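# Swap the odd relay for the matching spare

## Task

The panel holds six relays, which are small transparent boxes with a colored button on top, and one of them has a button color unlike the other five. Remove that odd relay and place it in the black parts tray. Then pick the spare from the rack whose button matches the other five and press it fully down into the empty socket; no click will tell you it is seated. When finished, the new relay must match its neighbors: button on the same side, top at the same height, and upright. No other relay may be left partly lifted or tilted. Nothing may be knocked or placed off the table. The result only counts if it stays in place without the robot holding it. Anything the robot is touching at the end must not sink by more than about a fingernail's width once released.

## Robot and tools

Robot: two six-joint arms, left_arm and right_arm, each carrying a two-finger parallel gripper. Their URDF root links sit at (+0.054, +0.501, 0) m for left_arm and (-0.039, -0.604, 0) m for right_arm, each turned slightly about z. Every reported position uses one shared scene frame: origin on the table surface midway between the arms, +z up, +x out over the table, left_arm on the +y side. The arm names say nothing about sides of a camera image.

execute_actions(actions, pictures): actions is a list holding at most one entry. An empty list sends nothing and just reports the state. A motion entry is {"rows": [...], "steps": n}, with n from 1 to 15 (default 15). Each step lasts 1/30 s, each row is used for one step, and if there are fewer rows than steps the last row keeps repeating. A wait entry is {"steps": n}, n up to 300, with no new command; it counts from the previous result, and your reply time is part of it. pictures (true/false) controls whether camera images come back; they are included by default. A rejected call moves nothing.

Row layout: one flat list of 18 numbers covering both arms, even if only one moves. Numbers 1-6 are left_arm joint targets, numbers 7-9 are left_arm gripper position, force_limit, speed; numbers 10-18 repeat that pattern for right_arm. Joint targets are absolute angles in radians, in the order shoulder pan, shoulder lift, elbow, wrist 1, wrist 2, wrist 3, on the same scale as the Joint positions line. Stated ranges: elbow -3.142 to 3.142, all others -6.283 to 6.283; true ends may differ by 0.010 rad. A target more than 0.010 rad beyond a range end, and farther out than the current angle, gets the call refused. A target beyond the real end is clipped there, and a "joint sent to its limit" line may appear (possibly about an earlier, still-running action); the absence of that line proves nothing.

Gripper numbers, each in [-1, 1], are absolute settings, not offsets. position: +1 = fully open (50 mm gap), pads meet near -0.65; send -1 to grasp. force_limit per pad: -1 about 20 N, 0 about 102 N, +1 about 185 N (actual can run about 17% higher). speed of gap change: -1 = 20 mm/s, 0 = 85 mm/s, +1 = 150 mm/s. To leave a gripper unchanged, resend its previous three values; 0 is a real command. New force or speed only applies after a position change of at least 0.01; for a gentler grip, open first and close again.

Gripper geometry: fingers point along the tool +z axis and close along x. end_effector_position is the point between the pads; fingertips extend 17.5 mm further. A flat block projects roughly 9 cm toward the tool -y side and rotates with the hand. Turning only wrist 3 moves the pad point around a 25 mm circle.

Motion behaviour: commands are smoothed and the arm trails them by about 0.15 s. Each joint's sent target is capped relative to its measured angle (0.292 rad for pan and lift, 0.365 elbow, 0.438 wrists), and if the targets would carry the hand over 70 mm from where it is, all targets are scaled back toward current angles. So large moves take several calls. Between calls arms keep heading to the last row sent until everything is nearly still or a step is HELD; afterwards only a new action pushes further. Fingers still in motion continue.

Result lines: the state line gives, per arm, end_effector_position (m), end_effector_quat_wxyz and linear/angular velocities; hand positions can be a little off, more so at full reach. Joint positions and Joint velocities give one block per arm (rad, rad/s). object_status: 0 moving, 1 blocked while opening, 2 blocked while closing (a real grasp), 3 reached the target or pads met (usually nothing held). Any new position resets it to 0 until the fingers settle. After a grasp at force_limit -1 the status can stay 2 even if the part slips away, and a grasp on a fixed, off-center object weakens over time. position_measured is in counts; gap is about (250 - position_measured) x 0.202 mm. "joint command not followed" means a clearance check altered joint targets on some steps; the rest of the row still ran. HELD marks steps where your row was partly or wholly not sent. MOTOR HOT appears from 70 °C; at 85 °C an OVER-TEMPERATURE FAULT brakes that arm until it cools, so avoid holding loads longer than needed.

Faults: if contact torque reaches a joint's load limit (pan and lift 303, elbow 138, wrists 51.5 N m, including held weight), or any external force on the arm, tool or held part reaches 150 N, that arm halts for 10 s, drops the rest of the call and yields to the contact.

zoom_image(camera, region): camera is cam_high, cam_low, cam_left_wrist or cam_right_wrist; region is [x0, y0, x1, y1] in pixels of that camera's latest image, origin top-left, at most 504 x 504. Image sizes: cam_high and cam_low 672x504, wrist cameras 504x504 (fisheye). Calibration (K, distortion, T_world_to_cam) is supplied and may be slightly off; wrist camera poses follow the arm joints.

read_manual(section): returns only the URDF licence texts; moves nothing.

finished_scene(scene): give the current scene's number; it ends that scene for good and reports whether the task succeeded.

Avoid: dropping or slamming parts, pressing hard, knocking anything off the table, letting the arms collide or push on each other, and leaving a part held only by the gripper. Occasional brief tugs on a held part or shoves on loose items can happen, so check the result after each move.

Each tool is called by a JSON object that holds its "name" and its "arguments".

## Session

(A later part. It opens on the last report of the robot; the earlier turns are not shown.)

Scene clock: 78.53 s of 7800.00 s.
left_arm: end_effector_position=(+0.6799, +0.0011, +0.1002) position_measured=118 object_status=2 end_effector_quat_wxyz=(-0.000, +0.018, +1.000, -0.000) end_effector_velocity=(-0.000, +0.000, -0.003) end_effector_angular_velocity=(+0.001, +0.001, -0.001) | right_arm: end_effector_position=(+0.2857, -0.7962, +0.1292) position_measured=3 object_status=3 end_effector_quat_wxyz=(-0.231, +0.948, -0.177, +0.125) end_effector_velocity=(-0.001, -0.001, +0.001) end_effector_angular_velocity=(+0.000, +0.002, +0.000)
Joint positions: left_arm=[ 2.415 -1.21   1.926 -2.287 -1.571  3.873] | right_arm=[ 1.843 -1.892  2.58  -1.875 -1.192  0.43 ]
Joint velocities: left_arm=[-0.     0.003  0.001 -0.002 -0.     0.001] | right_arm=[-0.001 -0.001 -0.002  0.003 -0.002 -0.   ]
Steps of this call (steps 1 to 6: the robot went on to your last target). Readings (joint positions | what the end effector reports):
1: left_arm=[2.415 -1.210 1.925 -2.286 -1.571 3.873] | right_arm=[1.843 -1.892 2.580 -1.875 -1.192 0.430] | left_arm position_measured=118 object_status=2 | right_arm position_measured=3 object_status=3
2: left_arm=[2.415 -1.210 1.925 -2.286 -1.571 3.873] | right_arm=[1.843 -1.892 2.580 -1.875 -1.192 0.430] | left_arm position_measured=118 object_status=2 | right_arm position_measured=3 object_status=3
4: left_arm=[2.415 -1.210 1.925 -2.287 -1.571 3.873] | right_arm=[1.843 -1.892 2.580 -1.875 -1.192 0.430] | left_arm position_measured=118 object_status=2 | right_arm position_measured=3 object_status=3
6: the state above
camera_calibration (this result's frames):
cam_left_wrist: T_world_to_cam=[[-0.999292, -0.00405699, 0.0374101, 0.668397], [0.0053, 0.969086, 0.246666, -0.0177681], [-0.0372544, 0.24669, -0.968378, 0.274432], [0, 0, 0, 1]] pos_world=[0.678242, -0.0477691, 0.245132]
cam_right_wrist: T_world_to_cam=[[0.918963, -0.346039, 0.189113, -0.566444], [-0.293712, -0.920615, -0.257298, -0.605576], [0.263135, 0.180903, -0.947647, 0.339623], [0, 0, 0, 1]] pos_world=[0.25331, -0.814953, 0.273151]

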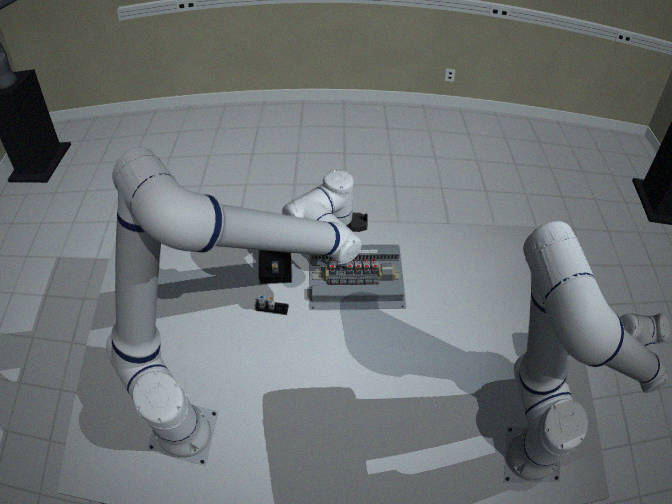

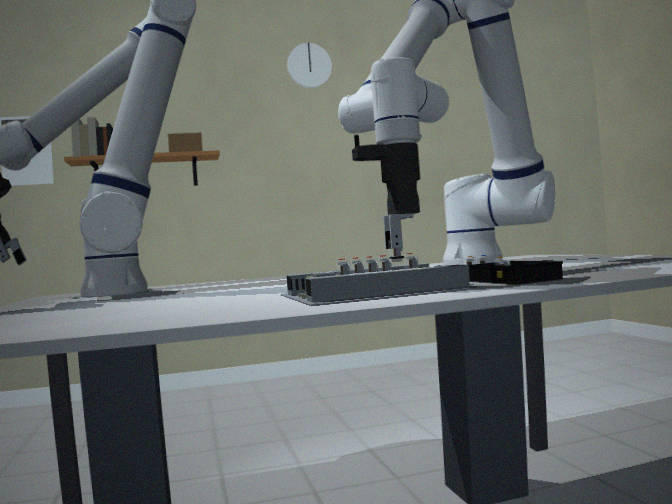

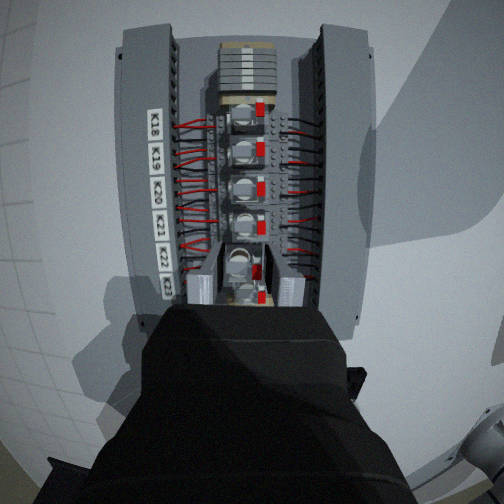

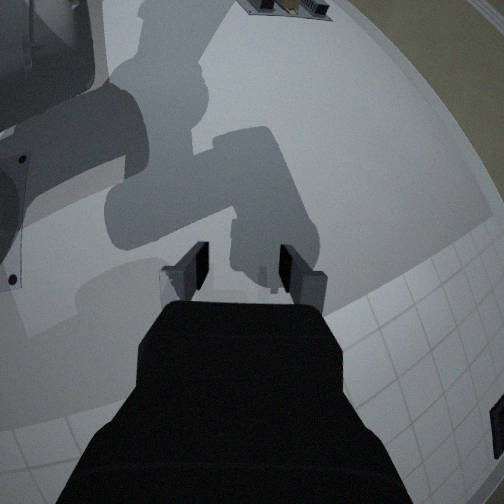

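{"name": "execute_actions", "arguments": {"actions": [{"rows":[[2.4128,-1.2182,1.9388,-2.2914,-1.571,3.861,-1,-0.5,-0.5,1.843,-1.892,2.58,-1.875,-1.192,0.43,1,0,0]],"steps":12}], "pictures": false}}

{"name": "execute_actions", "arguments": {"actions": [{"rows":[[2.4128,-1.198,1.9484,-2.3212,-1.571,3.861,-1,-0.5,-0.5,1.843,-1.892,2.58,-1.875,-1.192,0.43,1,0,0]]}]}}

{"name": "zoom_image", "arguments": {"camera": "cam_left_wrist", "region": [180,170,320,310]}}

{"name": "zoom_image", "arguments": {"camera": "cam_low", "region": [340,220,440,295]}}

Scene clock: 84.60 s of 7800.00 s.
left_arm: end_effector_position=(+0.6753, +0.0049, +0.1001) position_measured=118 object_status=2 end_effector_quat_wxyz=(-0.000, +0.013, +1.000, -0.000) end_effector_velocity=(-0.002, +0.002, -0.001) end_effector_angular_velocity=(+0.001, +0.001, +0.004) | right_arm: end_effector_position=(+0.2857, -0.7962, +0.1292) position_measured=3 object_status=3 end_effector_quat_wxyz=(-0.231, +0.948, -0.177, +0.125) end_effector_velocity=(+0.000, -0.000, -0.000) end_effector_angular_velocity=(+0.001, +0.000, -0.001)
Joint positions: left_arm=[ 2.413 -1.218  1.938 -2.291 -1.571  3.862] | right_arm=[ 1.843 -1.892  2.58  -1.875 -1.192  0.43 ]
Joint velocities: left_arm=[-0.001 -0.003  0.006 -0.001  0.    -0.005] | right_arm=[ 0.     0.001 -0.     0.     0.     0.001]
Steps of this call (steps 1 to 15: the robot went on to your last target; steps 16 to 90: nothing new was sent; then 2.67 s passed at rest; steps 91 to 102: all 12 steps of this action). Readings (joint positions | what the end effector reports):
91: left_arm=[2.414 -1.210 1.926 -2.287 -1.571 3.873] | right_arm=[1.843 -1.892 2.580 -1.875 -1.192 0.430] | left_arm position_measured=118 object_status=2 | right_arm position_measured=3 object_status=3
92: left_arm=[2.414 -1.211 1.929 -2.288 -1.571 3.871] | right_arm=[1.843 -1.892 2.580 -1.875 -1.192 0.430] | left_arm position_measured=118 object_status=2 | right_arm position_measured=3 object_status=3
94: left_arm=[2.414 -1.214 1.933 -2.289 -1.571 3.867] | right_arm=[1.843 -1.892 2.580 -1.875 -1.192 0.430] | left_arm position_measured=118 object_status=2 | right_arm position_measured=3 object_status=3
98: left_arm=[2.413 -1.217 1.937 -2.291 -1.571 3.863] | right_arm=[1.843 -1.892 2.580 -1.875 -1.192 0.430] | left_arm position_measured=118 object_status=2 | right_arm position_measured=3 object_status=3
102: the state above

Scene clock: 85.10 s of 7800.00 s.
left_arm: end_effector_position=(+0.6752, +0.0050, +0.0835) position_measured=118 object_status=2 end_effector_quat_wxyz=(-0.000, +0.013, +1.000, -0.000) end_effector_velocity=(+0.001, +0.001, -0.004) end_effector_angular_velocity=(+0.001, +0.001, +0.002) | right_arm: end_effector_position=(+0.2857, -0.7962, +0.1292) position_measured=3 object_status=3 end_effector_quat_wxyz=(-0.231, +0.948, -0.177, +0.125) end_effector_velocity=(-0.000, -0.000, -0.000) end_effector_angular_velocity=(-0.000, +0.000, -0.001)
Joint positions: left_arm=[ 2.413 -1.198  1.948 -2.321 -1.571  3.861] | right_arm=[ 1.843 -1.892  2.58  -1.875 -1.192  0.43 ]
Joint velocities: left_arm=[ 0.002  0.005  0.002 -0.006 -0.    -0.001] | right_arm=[-0.    -0.     0.    -0.    -0.     0.001]
Steps of this call (steps 1 to 15: all 15 steps of this action). Readings (joint positions | what the end effector reports):
1: left_arm=[2.413 -1.217 1.939 -2.292 -1.571 3.861] | right_arm=[1.843 -1.892 2.580 -1.875 -1.192 0.430] | left_arm position_measured=118 object_status=2 | right_arm position_measured=3 object_status=3
2: left_arm=[2.413 -1.214 1.940 -2.299 -1.571 3.861] | right_arm=[1.843 -1.892 2.580 -1.875 -1.192 0.430] | left_arm position_measured=118 object_status=2 | right_arm position_measured=3 object_status=3
4: left_arm=[2.413 -1.207 1.944 -2.308 -1.571 3.861] | right_arm=[1.843 -1.892 2.580 -1.875 -1.192 0.430] | left_arm position_measured=118 object_status=2 | right_arm position_measured=3 object_status=3
8: left_arm=[2.413 -1.201 1.947 -2.317 -1.571 3.861] | right_arm=[1.843 -1.892 2.580 -1.875 -1.192 0.430] | left_arm position_measured=118 object_status=2 | right_arm position_measured=3 object_status=3
15: the state above
camera_calibration (this result's frames):
cam_left_wrist: T_world_to_cam=[[-0.999199, -0.014315, 0.0373796, 0.664334], [-0.00465538, 0.969085, 0.246681, -0.0106715], [-0.0397553, 0.24631, -0.968375, 0.258746], [0, 0, 0, 1]] pos_world=[0.674039, -0.04388, 0.228363]
cam_right_wrist: T_world_to_cam=[[0.918963, -0.346039, 0.189113, -0.566445], [-0.293712, -0.920615, -0.257298, -0.605576], [0.263135, 0.180903, -0.947647, 0.339623], [0, 0, 0, 1]] pos_world=[0.25331, -0.814953, 0.273151]

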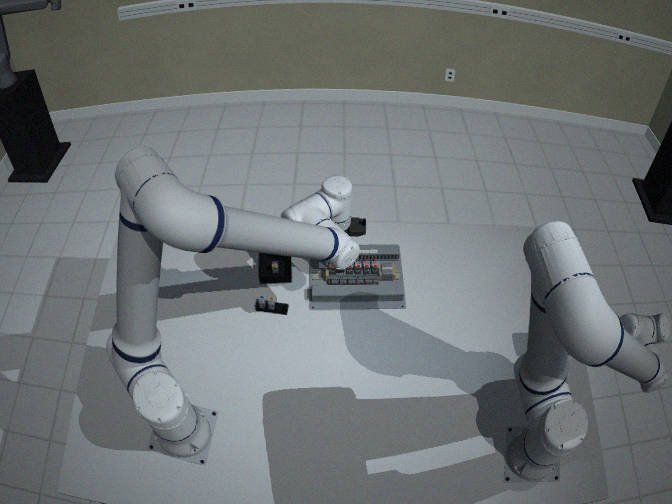

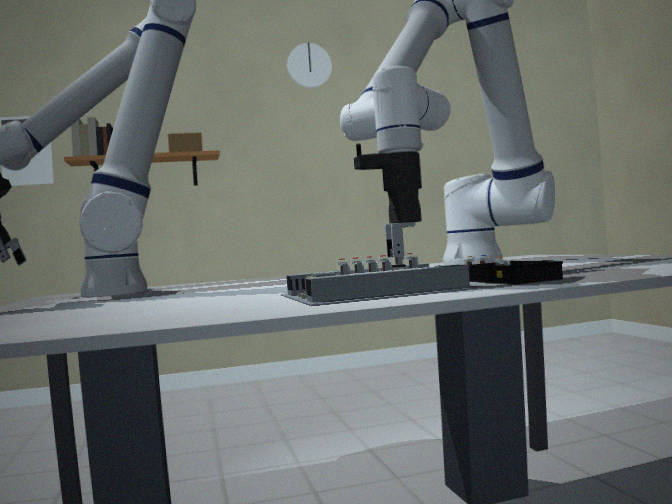

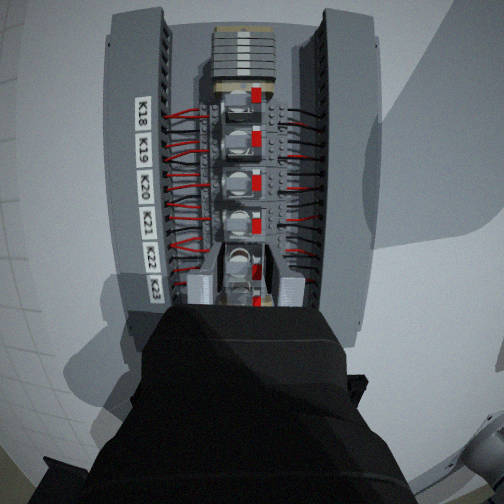

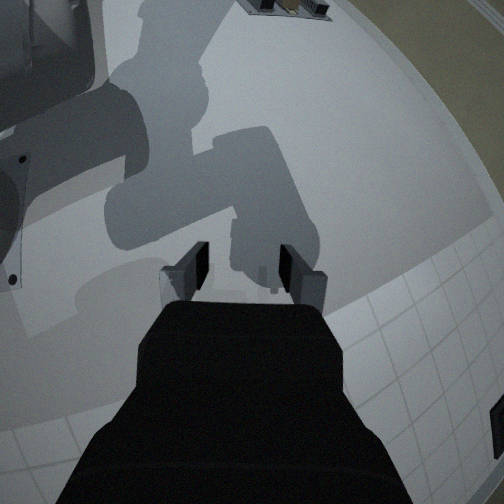

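Region (180, 170, 320, 310) of cam_left_wrist's 504x504 image, scaled by 3.600, with more detail than that image has.

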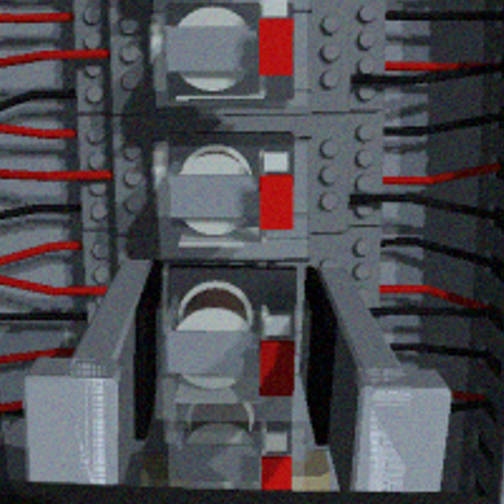

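Region (340, 220, 440, 295) of cam_low's 672x504 image, scaled by 5.040, with more detail than that image has; it fills the top 378 rows of this view, and the rest is white.

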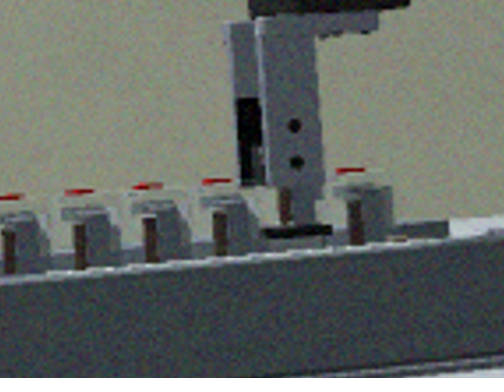

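{"name": "execute_actions", "arguments": {"actions": [{"rows":[[2.4125,-1.1988,1.9496,-2.3216,-1.571,3.861,-1,-0.5,-0.5,1.843,-1.892,2.58,-1.875,-1.192,0.43,1,0,0]],"steps":10}], "pictures": false}}

{"name": "execute_actions", "arguments": {"actions": [{"rows":[[2.4125,-1.1905,1.9536,-2.3339,-1.571,3.861,-1,-0.5,-0.5,1.843,-1.892,2.58,-1.875,-1.192,0.43,1,0,0]]}]}}

{"name": "zoom_image", "arguments": {"camera": "cam_left_wrist", "region": [180,170,320,310]}}

{"name": "zoom_image", "arguments": {"camera": "cam_low", "region": [340,220,440,295]}}

Scene clock: 89.90 s of 7800.00 s.
left_arm: end_effector_position=(+0.6747, +0.0052, +0.0831) position_measured=118 object_status=2 end_effector_quat_wxyz=(-0.000, +0.013, +1.000, -0.000) end_effector_velocity=(-0.001, -0.000, +0.001) end_effector_angular_velocity=(-0.001, -0.001, -0.001) | right_arm: end_effector_position=(+0.2857, -0.7962, +0.1292) position_measured=3 object_status=3 end_effector_quat_wxyz=(-0.231, +0.948, -0.177, +0.125) end_effector_velocity=(+0.000, -0.001, +0.001) end_effector_angular_velocity=(-0.001, +0.000, -0.000)
Joint positions: left_arm=[ 2.413 -1.199  1.949 -2.322 -1.571  3.861] | right_arm=[ 1.843 -1.892  2.58  -1.875 -1.192  0.43 ]
Joint velocities: left_arm=[-0.001 -0.002  0.001 -0.     0.    -0.   ] | right_arm=[ 0.    -0.    -0.001  0.    -0.     0.001]
Steps of this call (steps 1 to 15: the robot went on to your last target; steps 16 to 90: nothing new was sent; then 1.47 s passed at rest; steps 91 to 100: all 10 steps of this action). Readings (joint positions | what the end effector reports):
91: left_arm=[2.413 -1.198 1.948 -2.321 -1.571 3.861] | right_arm=[1.843 -1.892 2.580 -1.875 -1.192 0.430] | left_arm position_measured=118 object_status=2 | right_arm position_measured=3 object_status=3
92: left_arm=[2.413 -1.198 1.949 -2.321 -1.571 3.861] | right_arm=[1.843 -1.892 2.580 -1.875 -1.192 0.430] | left_arm position_measured=118 object_status=2 | right_arm position_measured=3 object_status=3
94: left_arm=[2.413 -1.198 1.949 -2.321 -1.571 3.861] | right_arm=[1.843 -1.892 2.580 -1.875 -1.192 0.430] | left_arm position_measured=118 object_status=2 | right_arm position_measured=3 object_status=3
98: left_arm=[2.413 -1.199 1.949 -2.322 -1.571 3.861] | right_arm=[1.843 -1.892 2.580 -1.875 -1.192 0.430] | left_arm position_measured=118 object_status=2 | right_arm position_measured=3 object_status=3
100: the state above

Scene clock: 90.40 s of 7800.00 s.
left_arm: end_effector_position=(+0.6746, +0.0053, +0.0763) position_measured=118 object_status=2 end_effector_quat_wxyz=(-0.000, +0.013, +1.000, -0.000) end_effector_velocity=(-0.000, +0.000, -0.002) end_effector_angular_velocity=(+0.001, +0.000, +0.000) | right_arm: end_effector_position=(+0.2857, -0.7962, +0.1292) position_measured=3 object_status=3 end_effector_quat_wxyz=(-0.231, +0.948, -0.177, +0.125) end_effector_velocity=(+0.001, +0.000, +0.001) end_effector_angular_velocity=(-0.001, -0.001, +0.001)
Joint positions: left_arm=[ 2.412 -1.191  1.954 -2.334 -1.571  3.861] | right_arm=[ 1.843 -1.892  2.58  -1.875 -1.192  0.43 ]
Joint velocities: left_arm=[ 0.     0.002  0.001 -0.002 -0.    -0.   ] | right_arm=[ 0.001 -0.001 -0.001  0.001  0.001 -0.   ]
Steps of this call (steps 1 to 15: all 15 steps of this action). Readings (joint positions | what the end effector reports):
1: left_arm=[2.413 -1.199 1.950 -2.322 -1.571 3.861] | right_arm=[1.843 -1.892 2.580 -1.875 -1.192 0.430] | left_arm position_measured=118 object_status=2 | right_arm position_measured=3 object_status=3
2: left_arm=[2.413 -1.197 1.950 -2.325 -1.571 3.861] | right_arm=[1.843 -1.892 2.580 -1.875 -1.192 0.430] | left_arm position_measured=118 object_status=2 | right_arm position_measured=3 object_status=3
4: left_arm=[2.412 -1.194 1.952 -2.328 -1.571 3.861] | right_arm=[1.843 -1.892 2.580 -1.875 -1.192 0.430] | left_arm position_measured=118 object_status=2 | right_arm position_measured=3 object_status=3
8: left_arm=[2.412 -1.192 1.953 -2.332 -1.571 3.861] | right_arm=[1.843 -1.892 2.580 -1.875 -1.192 0.430] | left_arm position_measured=118 object_status=2 | right_arm position_measured=3 object_status=3
15: the state above
camera_calibration (this result's frames):
cam_left_wrist: T_world_to_cam=[[-0.999202, -0.0140204, 0.037399, 0.664009], [-0.004365, 0.969088, 0.246677, -0.00942489], [-0.0397015, 0.246317, -0.968376, 0.251628], [0, 0, 0, 1]] pos_world=[0.673428, -0.043537, 0.221162]
cam_right_wrist: T_world_to_cam=[[0.918963, -0.346039, 0.189112, -0.566445], [-0.293712, -0.920615, -0.257298, -0.605576], [0.263135, 0.180903, -0.947647, 0.339623], [0, 0, 0, 1]] pos_world=[0.25331, -0.814953, 0.273151]

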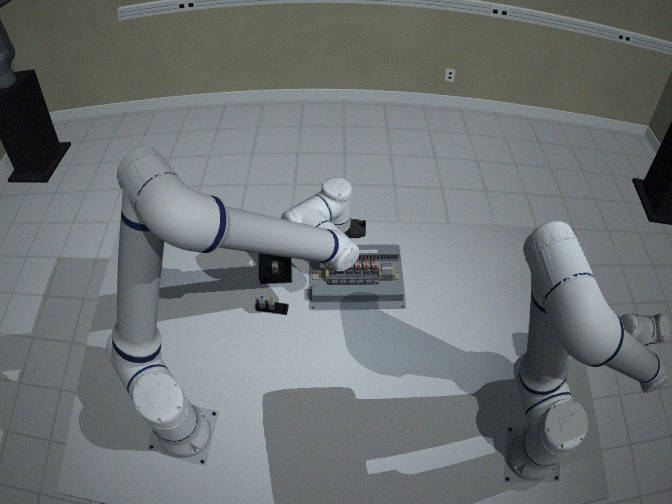

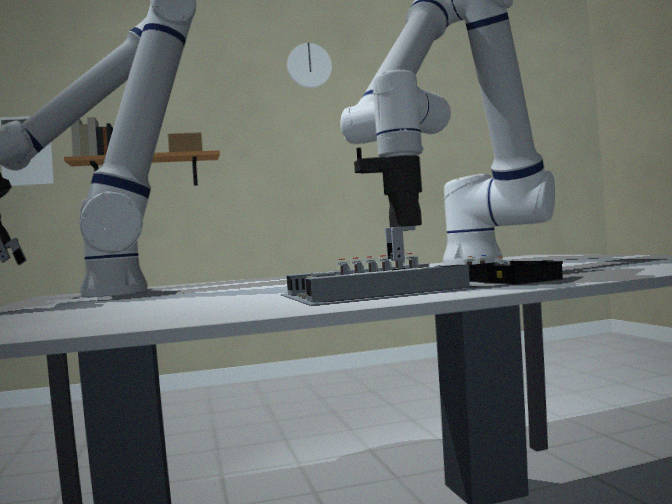

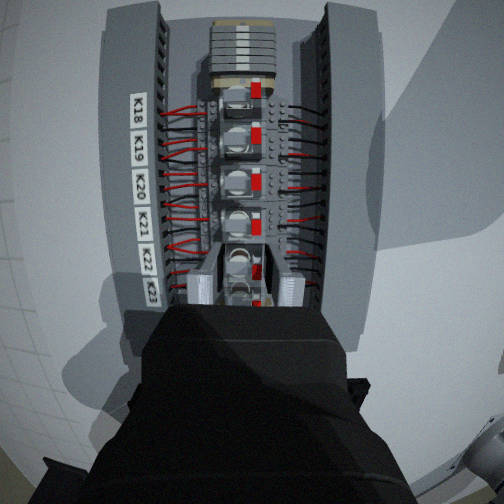

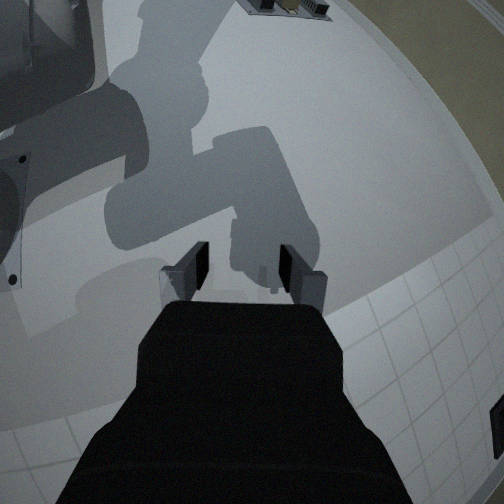

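Region (180, 170, 320, 310) of cam_left_wrist's 504x504 image, scaled by 3.600, with more detail than that image has.

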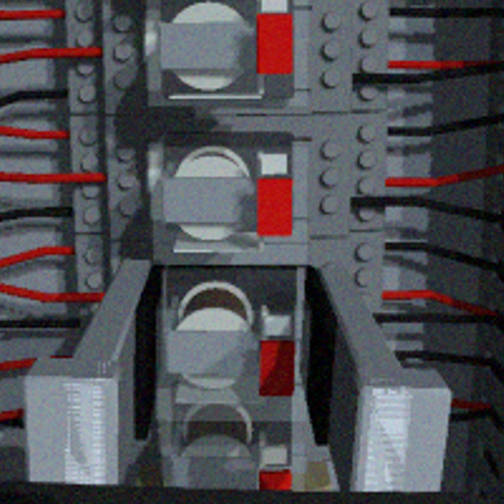

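Region (340, 220, 440, 295) of cam_low's 672x504 image, scaled by 5.040, with more detail than that image has; it fills the top 378 rows of this view, and the rest is white.

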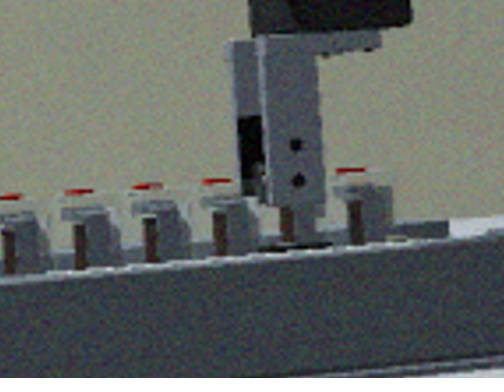

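{"name": "execute_actions", "arguments": {"actions": [{"rows":[[2.4125,-1.181,1.9581,-2.3479,-1.571,3.861,-1,-0.5,-0.5,1.843,-1.892,2.58,-1.875,-1.192,0.43,1,0,0]]}], "pictures": false}}

{"name": "execute_actions", "arguments": {"actions": [{"steps":10}], "pictures": false}}

{"name": "execute_actions", "arguments": {"actions": [{"rows":[[2.4125,-1.183,1.9571,-2.3449,-1.571,3.861,0.5,-0.5,0,1.843,-1.892,2.58,-1.875,-1.192,0.43,1,0,0]],"steps":10}], "pictures": false}}

{"name": "execute_actions", "arguments": {"actions": [{"rows":[[2.4125,-1.219,1.94,-2.2918,-1.571,3.861,0.5,-0.5,0,1.843,-1.892,2.58,-1.875,-1.192,0.43,1,0,0]]}]}}

{"name": "zoom_image", "arguments": {"camera": "cam_left_wrist", "region": [180,170,320,310]}}

{"name": "zoom_image", "arguments": {"camera": "cam_low", "region": [360,240,420,280]}}

Scene clock: 98.27 s of 7800.00 s.
left_arm: end_effector_position=(+0.6746, +0.0053, +0.0688) position_measured=118 object_status=2 end_effector_quat_wxyz=(+0.000, +0.013, +1.000, -0.000) end_effector_velocity=(-0.000, +0.000, -0.003) end_effector_angular_velocity=(+0.001, +0.001, +0.000) | right_arm: end_effector_position=(+0.2857, -0.7962, +0.1292) position_measured=3 object_status=3 end_effector_quat_wxyz=(-0.231, +0.948, -0.177, +0.125) end_effector_velocity=(+0.001, -0.001, +0.000) end_effector_angular_velocity=(-0.003, -0.003, +0.001)
Joint positions: left_arm=[ 2.412 -1.182  1.958 -2.348 -1.571  3.861] | right_arm=[ 1.843 -1.892  2.58  -1.875 -1.192  0.43 ]
Joint velocities: left_arm=[ 0.     0.004  0.001 -0.003 -0.    -0.   ] | right_arm=[ 0.001  0.001 -0.001 -0.003  0.002 -0.001]
Steps of this call (steps 1 to 15: the robot went on to your last target; steps 16 to 90: nothing new was sent; then 4.37 s passed at rest; steps 91 to 105: all 15 steps of this action). Readings (joint positions | what the end effector reports):
91: left_arm=[2.412 -1.190 1.954 -2.334 -1.571 3.861] | right_arm=[1.843 -1.892 2.580 -1.875 -1.192 0.430] | left_arm position_measured=118 object_status=2 | right_arm position_measured=3 object_status=3
92: left_arm=[2.412 -1.188 1.954 -2.337 -1.571 3.861] | right_arm=[1.843 -1.892 2.580 -1.875 -1.192 0.430] | left_arm position_measured=118 object_status=2 | right_arm position_measured=3 object_status=3
94: left_arm=[2.412 -1.185 1.956 -2.342 -1.571 3.861] | right_arm=[1.843 -1.892 2.580 -1.875 -1.192 0.430] | left_arm position_measured=118 object_status=2 | right_arm position_measured=3 object_status=3
98: left_arm=[2.412 -1.183 1.957 -2.346 -1.571 3.861] | right_arm=[1.843 -1.892 2.580 -1.875 -1.192 0.430] | left_arm position_measured=118 object_status=2 | right_arm position_measured=3 object_status=3
105: the state above

Scene clock: 98.60 s of 7800.00 s.
left_arm: end_effector_position=(+0.6745, +0.0054, +0.0682) position_measured=118 object_status=2 end_effector_quat_wxyz=(-0.000, +0.013, +1.000, -0.000) end_effector_velocity=(+0.000, +0.000, -0.001) end_effector_angular_velocity=(-0.000, -0.000, +0.001) | right_arm: end_effector_position=(+0.2857, -0.7962, +0.1292) position_measured=3 object_status=3 end_effector_quat_wxyz=(-0.231, +0.948, -0.177, +0.125) end_effector_velocity=(-0.000, +0.001, -0.000) end_effector_angular_velocity=(+0.002, +0.001, +0.002)
Joint positions: left_arm=[ 2.412 -1.181  1.958 -2.348 -1.571  3.861] | right_arm=[ 1.843 -1.892  2.58  -1.875 -1.192  0.43 ]
Joint velocities: left_arm=[ 0.001  0.002  0.001 -0.003 -0.    -0.001] | right_arm=[ 0.001  0.     0.001  0.001 -0.001 -0.   ]
Steps of this call (steps 1 to 10: the robot went on to your last target). Readings (joint positions | what the end effector reports):
1: left_arm=[2.412 -1.182 1.958 -2.348 -1.571 3.861] | right_arm=[1.843 -1.892 2.580 -1.875 -1.192 0.430] | left_arm position_measured=118 object_status=2 | right_arm position_measured=3 object_status=3
2: left_arm=[2.412 -1.181 1.958 -2.348 -1.571 3.861] | right_arm=[1.843 -1.892 2.580 -1.875 -1.192 0.430] | left_arm position_measured=118 object_status=2 | right_arm position_measured=3 object_status=3
4: left_arm=[2.412 -1.181 1.958 -2.348 -1.571 3.861] | right_arm=[1.843 -1.892 2.580 -1.875 -1.192 0.430] | left_arm position_measured=118 object_status=2 | right_arm position_measured=3 object_status=3
8: left_arm=[2.412 -1.181 1.958 -2.348 -1.571 3.861] | right_arm=[1.843 -1.892 2.580 -1.875 -1.192 0.430] | left_arm position_measured=118 object_status=2 | right_arm position_measured=3 object_status=3
10: the state above

Scene clock: 98.93 s of 7800.00 s.
left_arm: end_effector_position=(+0.6745, +0.0055, +0.0695) position_measured=78 object_status=0 end_effector_quat_wxyz=(-0.000, +0.013, +1.000, +0.000) end_effector_velocity=(+0.001, -0.000, +0.003) end_effector_angular_velocity=(-0.003, -0.002, +0.001) | right_arm: end_effector_position=(+0.2857, -0.7962, +0.1292) position_measured=3 object_status=3 end_effector_quat_wxyz=(-0.231, +0.948, -0.177, +0.125) end_effector_velocity=(+0.001, -0.001, +0.001) end_effector_angular_velocity=(-0.003, -0.002, +0.001)
Joint positions: left_arm=[ 2.412 -1.183  1.957 -2.345 -1.571  3.861] | right_arm=[ 1.843 -1.892  2.58  -1.875 -1.192  0.43 ]
Joint velocities: left_arm=[ 0.001 -0.003 -0.002  0.002 -0.    -0.   ] | right_arm=[ 0.001 -0.    -0.001 -0.001  0.001 -0.001]
Steps of this call (steps 1 to 10: all 10 steps of this action). Readings (joint positions | what the end effector reports):
1: left_arm=[2.412 -1.181 1.958 -2.348 -1.571 3.861] | right_arm=[1.843 -1.892 2.580 -1.875 -1.192 0.430] | left_arm position_measured=111 object_status=0 | right_arm position_measured=3 object_status=3
2: left_arm=[2.412 -1.180 1.959 -2.347 -1.571 3.861] | right_arm=[1.843 -1.892 2.580 -1.875 -1.192 0.430] | left_arm position_measured=97 object_status=0 | right_arm position_measured=3 object_status=3
4: left_arm=[2.412 -1.181 1.959 -2.346 -1.571 3.861] | right_arm=[1.843 -1.892 2.580 -1.875 -1.192 0.430] | left_arm position_measured=78 object_status=0 | right_arm position_measured=3 object_status=3
8: left_arm=[2.412 -1.182 1.957 -2.345 -1.571 3.861] | right_arm=[1.843 -1.892 2.580 -1.875 -1.192 0.430] | left_arm position_measured=78 object_status=0 | right_arm position_measured=3 object_status=3
10: the state above

Scene clock: 99.43 s of 7800.00 s.
left_arm: end_effector_position=(+0.6745, +0.0054, +0.0994) position_measured=78 object_status=3 end_effector_quat_wxyz=(-0.000, +0.013, +1.000, -0.000) end_effector_velocity=(-0.001, -0.001, +0.005) end_effector_angular_velocity=(+0.000, +0.000, -0.002) | right_arm: end_effector_position=(+0.2857, -0.7962, +0.1292) position_measured=3 object_status=3 end_effector_quat_wxyz=(-0.231, +0.948, -0.177, +0.125) end_effector_velocity=(+0.000, -0.000, +0.000) end_effector_angular_velocity=(+0.001, +0.000, -0.000)
Joint positions: left_arm=[ 2.412 -1.218  1.94  -2.293 -1.571  3.861] | right_arm=[ 1.843 -1.892  2.58  -1.875 -1.192  0.43 ]
Joint velocities: left_arm=[-0.002 -0.006 -0.003  0.009  0.     0.   ] | right_arm=[ 0.001  0.001 -0.001  0.001  0.     0.001]
Steps of this call (steps 1 to 15: all 15 steps of this action). Readings (joint positions | what the end effector reports):
1: left_arm=[2.412 -1.184 1.957 -2.344 -1.571 3.861] | right_arm=[1.843 -1.892 2.580 -1.875 -1.192 0.430] | left_arm position_measured=78 object_status=3 | right_arm position_measured=3 object_status=3
2: left_arm=[2.412 -1.191 1.954 -2.332 -1.571 3.861] | right_arm=[1.843 -1.892 2.580 -1.875 -1.192 0.430] | left_arm position_measured=78 object_status=3 | right_arm position_measured=3 object_status=3
4: left_arm=[2.412 -1.203 1.947 -2.315 -1.571 3.861] | right_arm=[1.843 -1.892 2.580 -1.875 -1.192 0.430] | left_arm position_measured=78 object_status=3 | right_arm position_measured=3 object_status=3
8: left_arm=[2.412 -1.214 1.943 -2.300 -1.571 3.861] | right_arm=[1.843 -1.892 2.580 -1.875 -1.192 0.430] | left_arm position_measured=78 object_status=3 | right_arm position_measured=3 object_status=3
15: the state above
camera_calibration (this result's frames):
cam_left_wrist: T_world_to_cam=[[-0.999201, -0.0140289, 0.0374361, 0.66306], [-0.00436312, 0.969082, 0.246701, -0.0152165], [-0.0397396, 0.24634, -0.968368, 0.274007], [0, 0, 0, 1]] pos_world=[0.673353, -0.0434509, 0.244271]
cam_right_wrist: T_world_to_cam=[[0.918963, -0.346039, 0.189113, -0.566444], [-0.293712, -0.920615, -0.257298, -0.605576], [0.263135, 0.180903, -0.947647, 0.339623], [0, 0, 0, 1]] pos_world=[0.25331, -0.814953, 0.273151]

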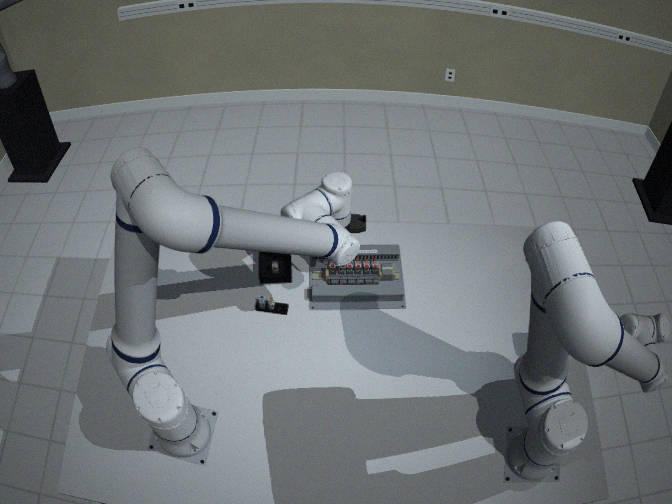

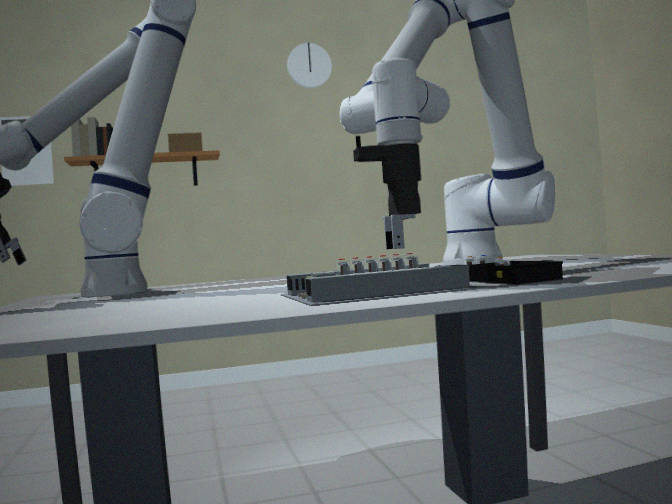

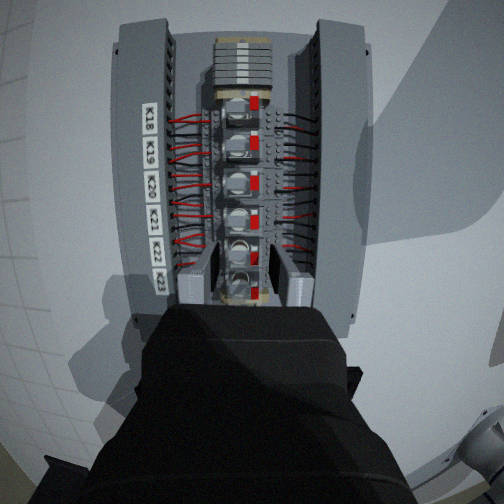

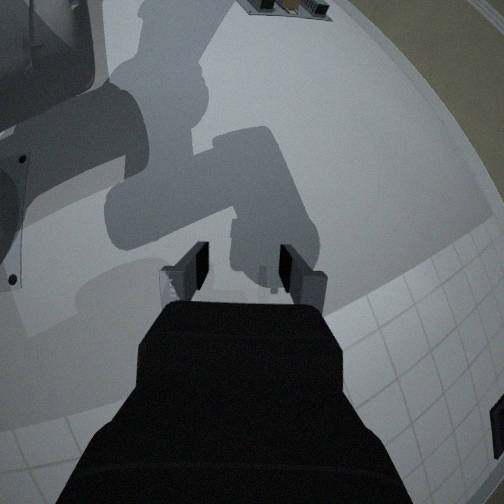

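Region (180, 170, 320, 310) of cam_left_wrist's 504x504 image, scaled by 3.600, with more detail than that image has.

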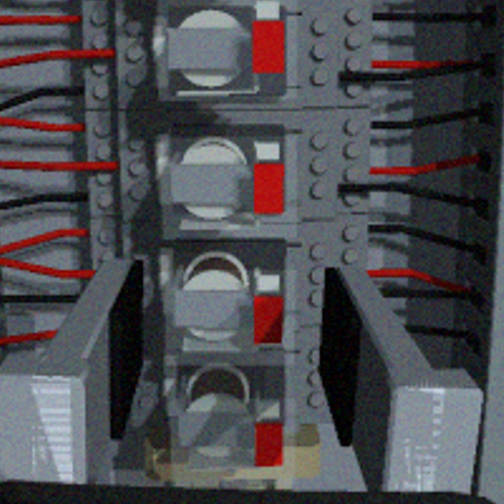

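Region (360, 240, 420, 280) of cam_low's 672x504 image, scaled by 8.400, with more detail than that image has.

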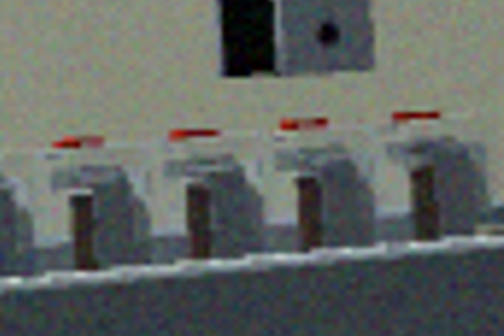

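{"name": "finished_scene", "arguments": {"scene": 2}}

The scene is finished: the task was done.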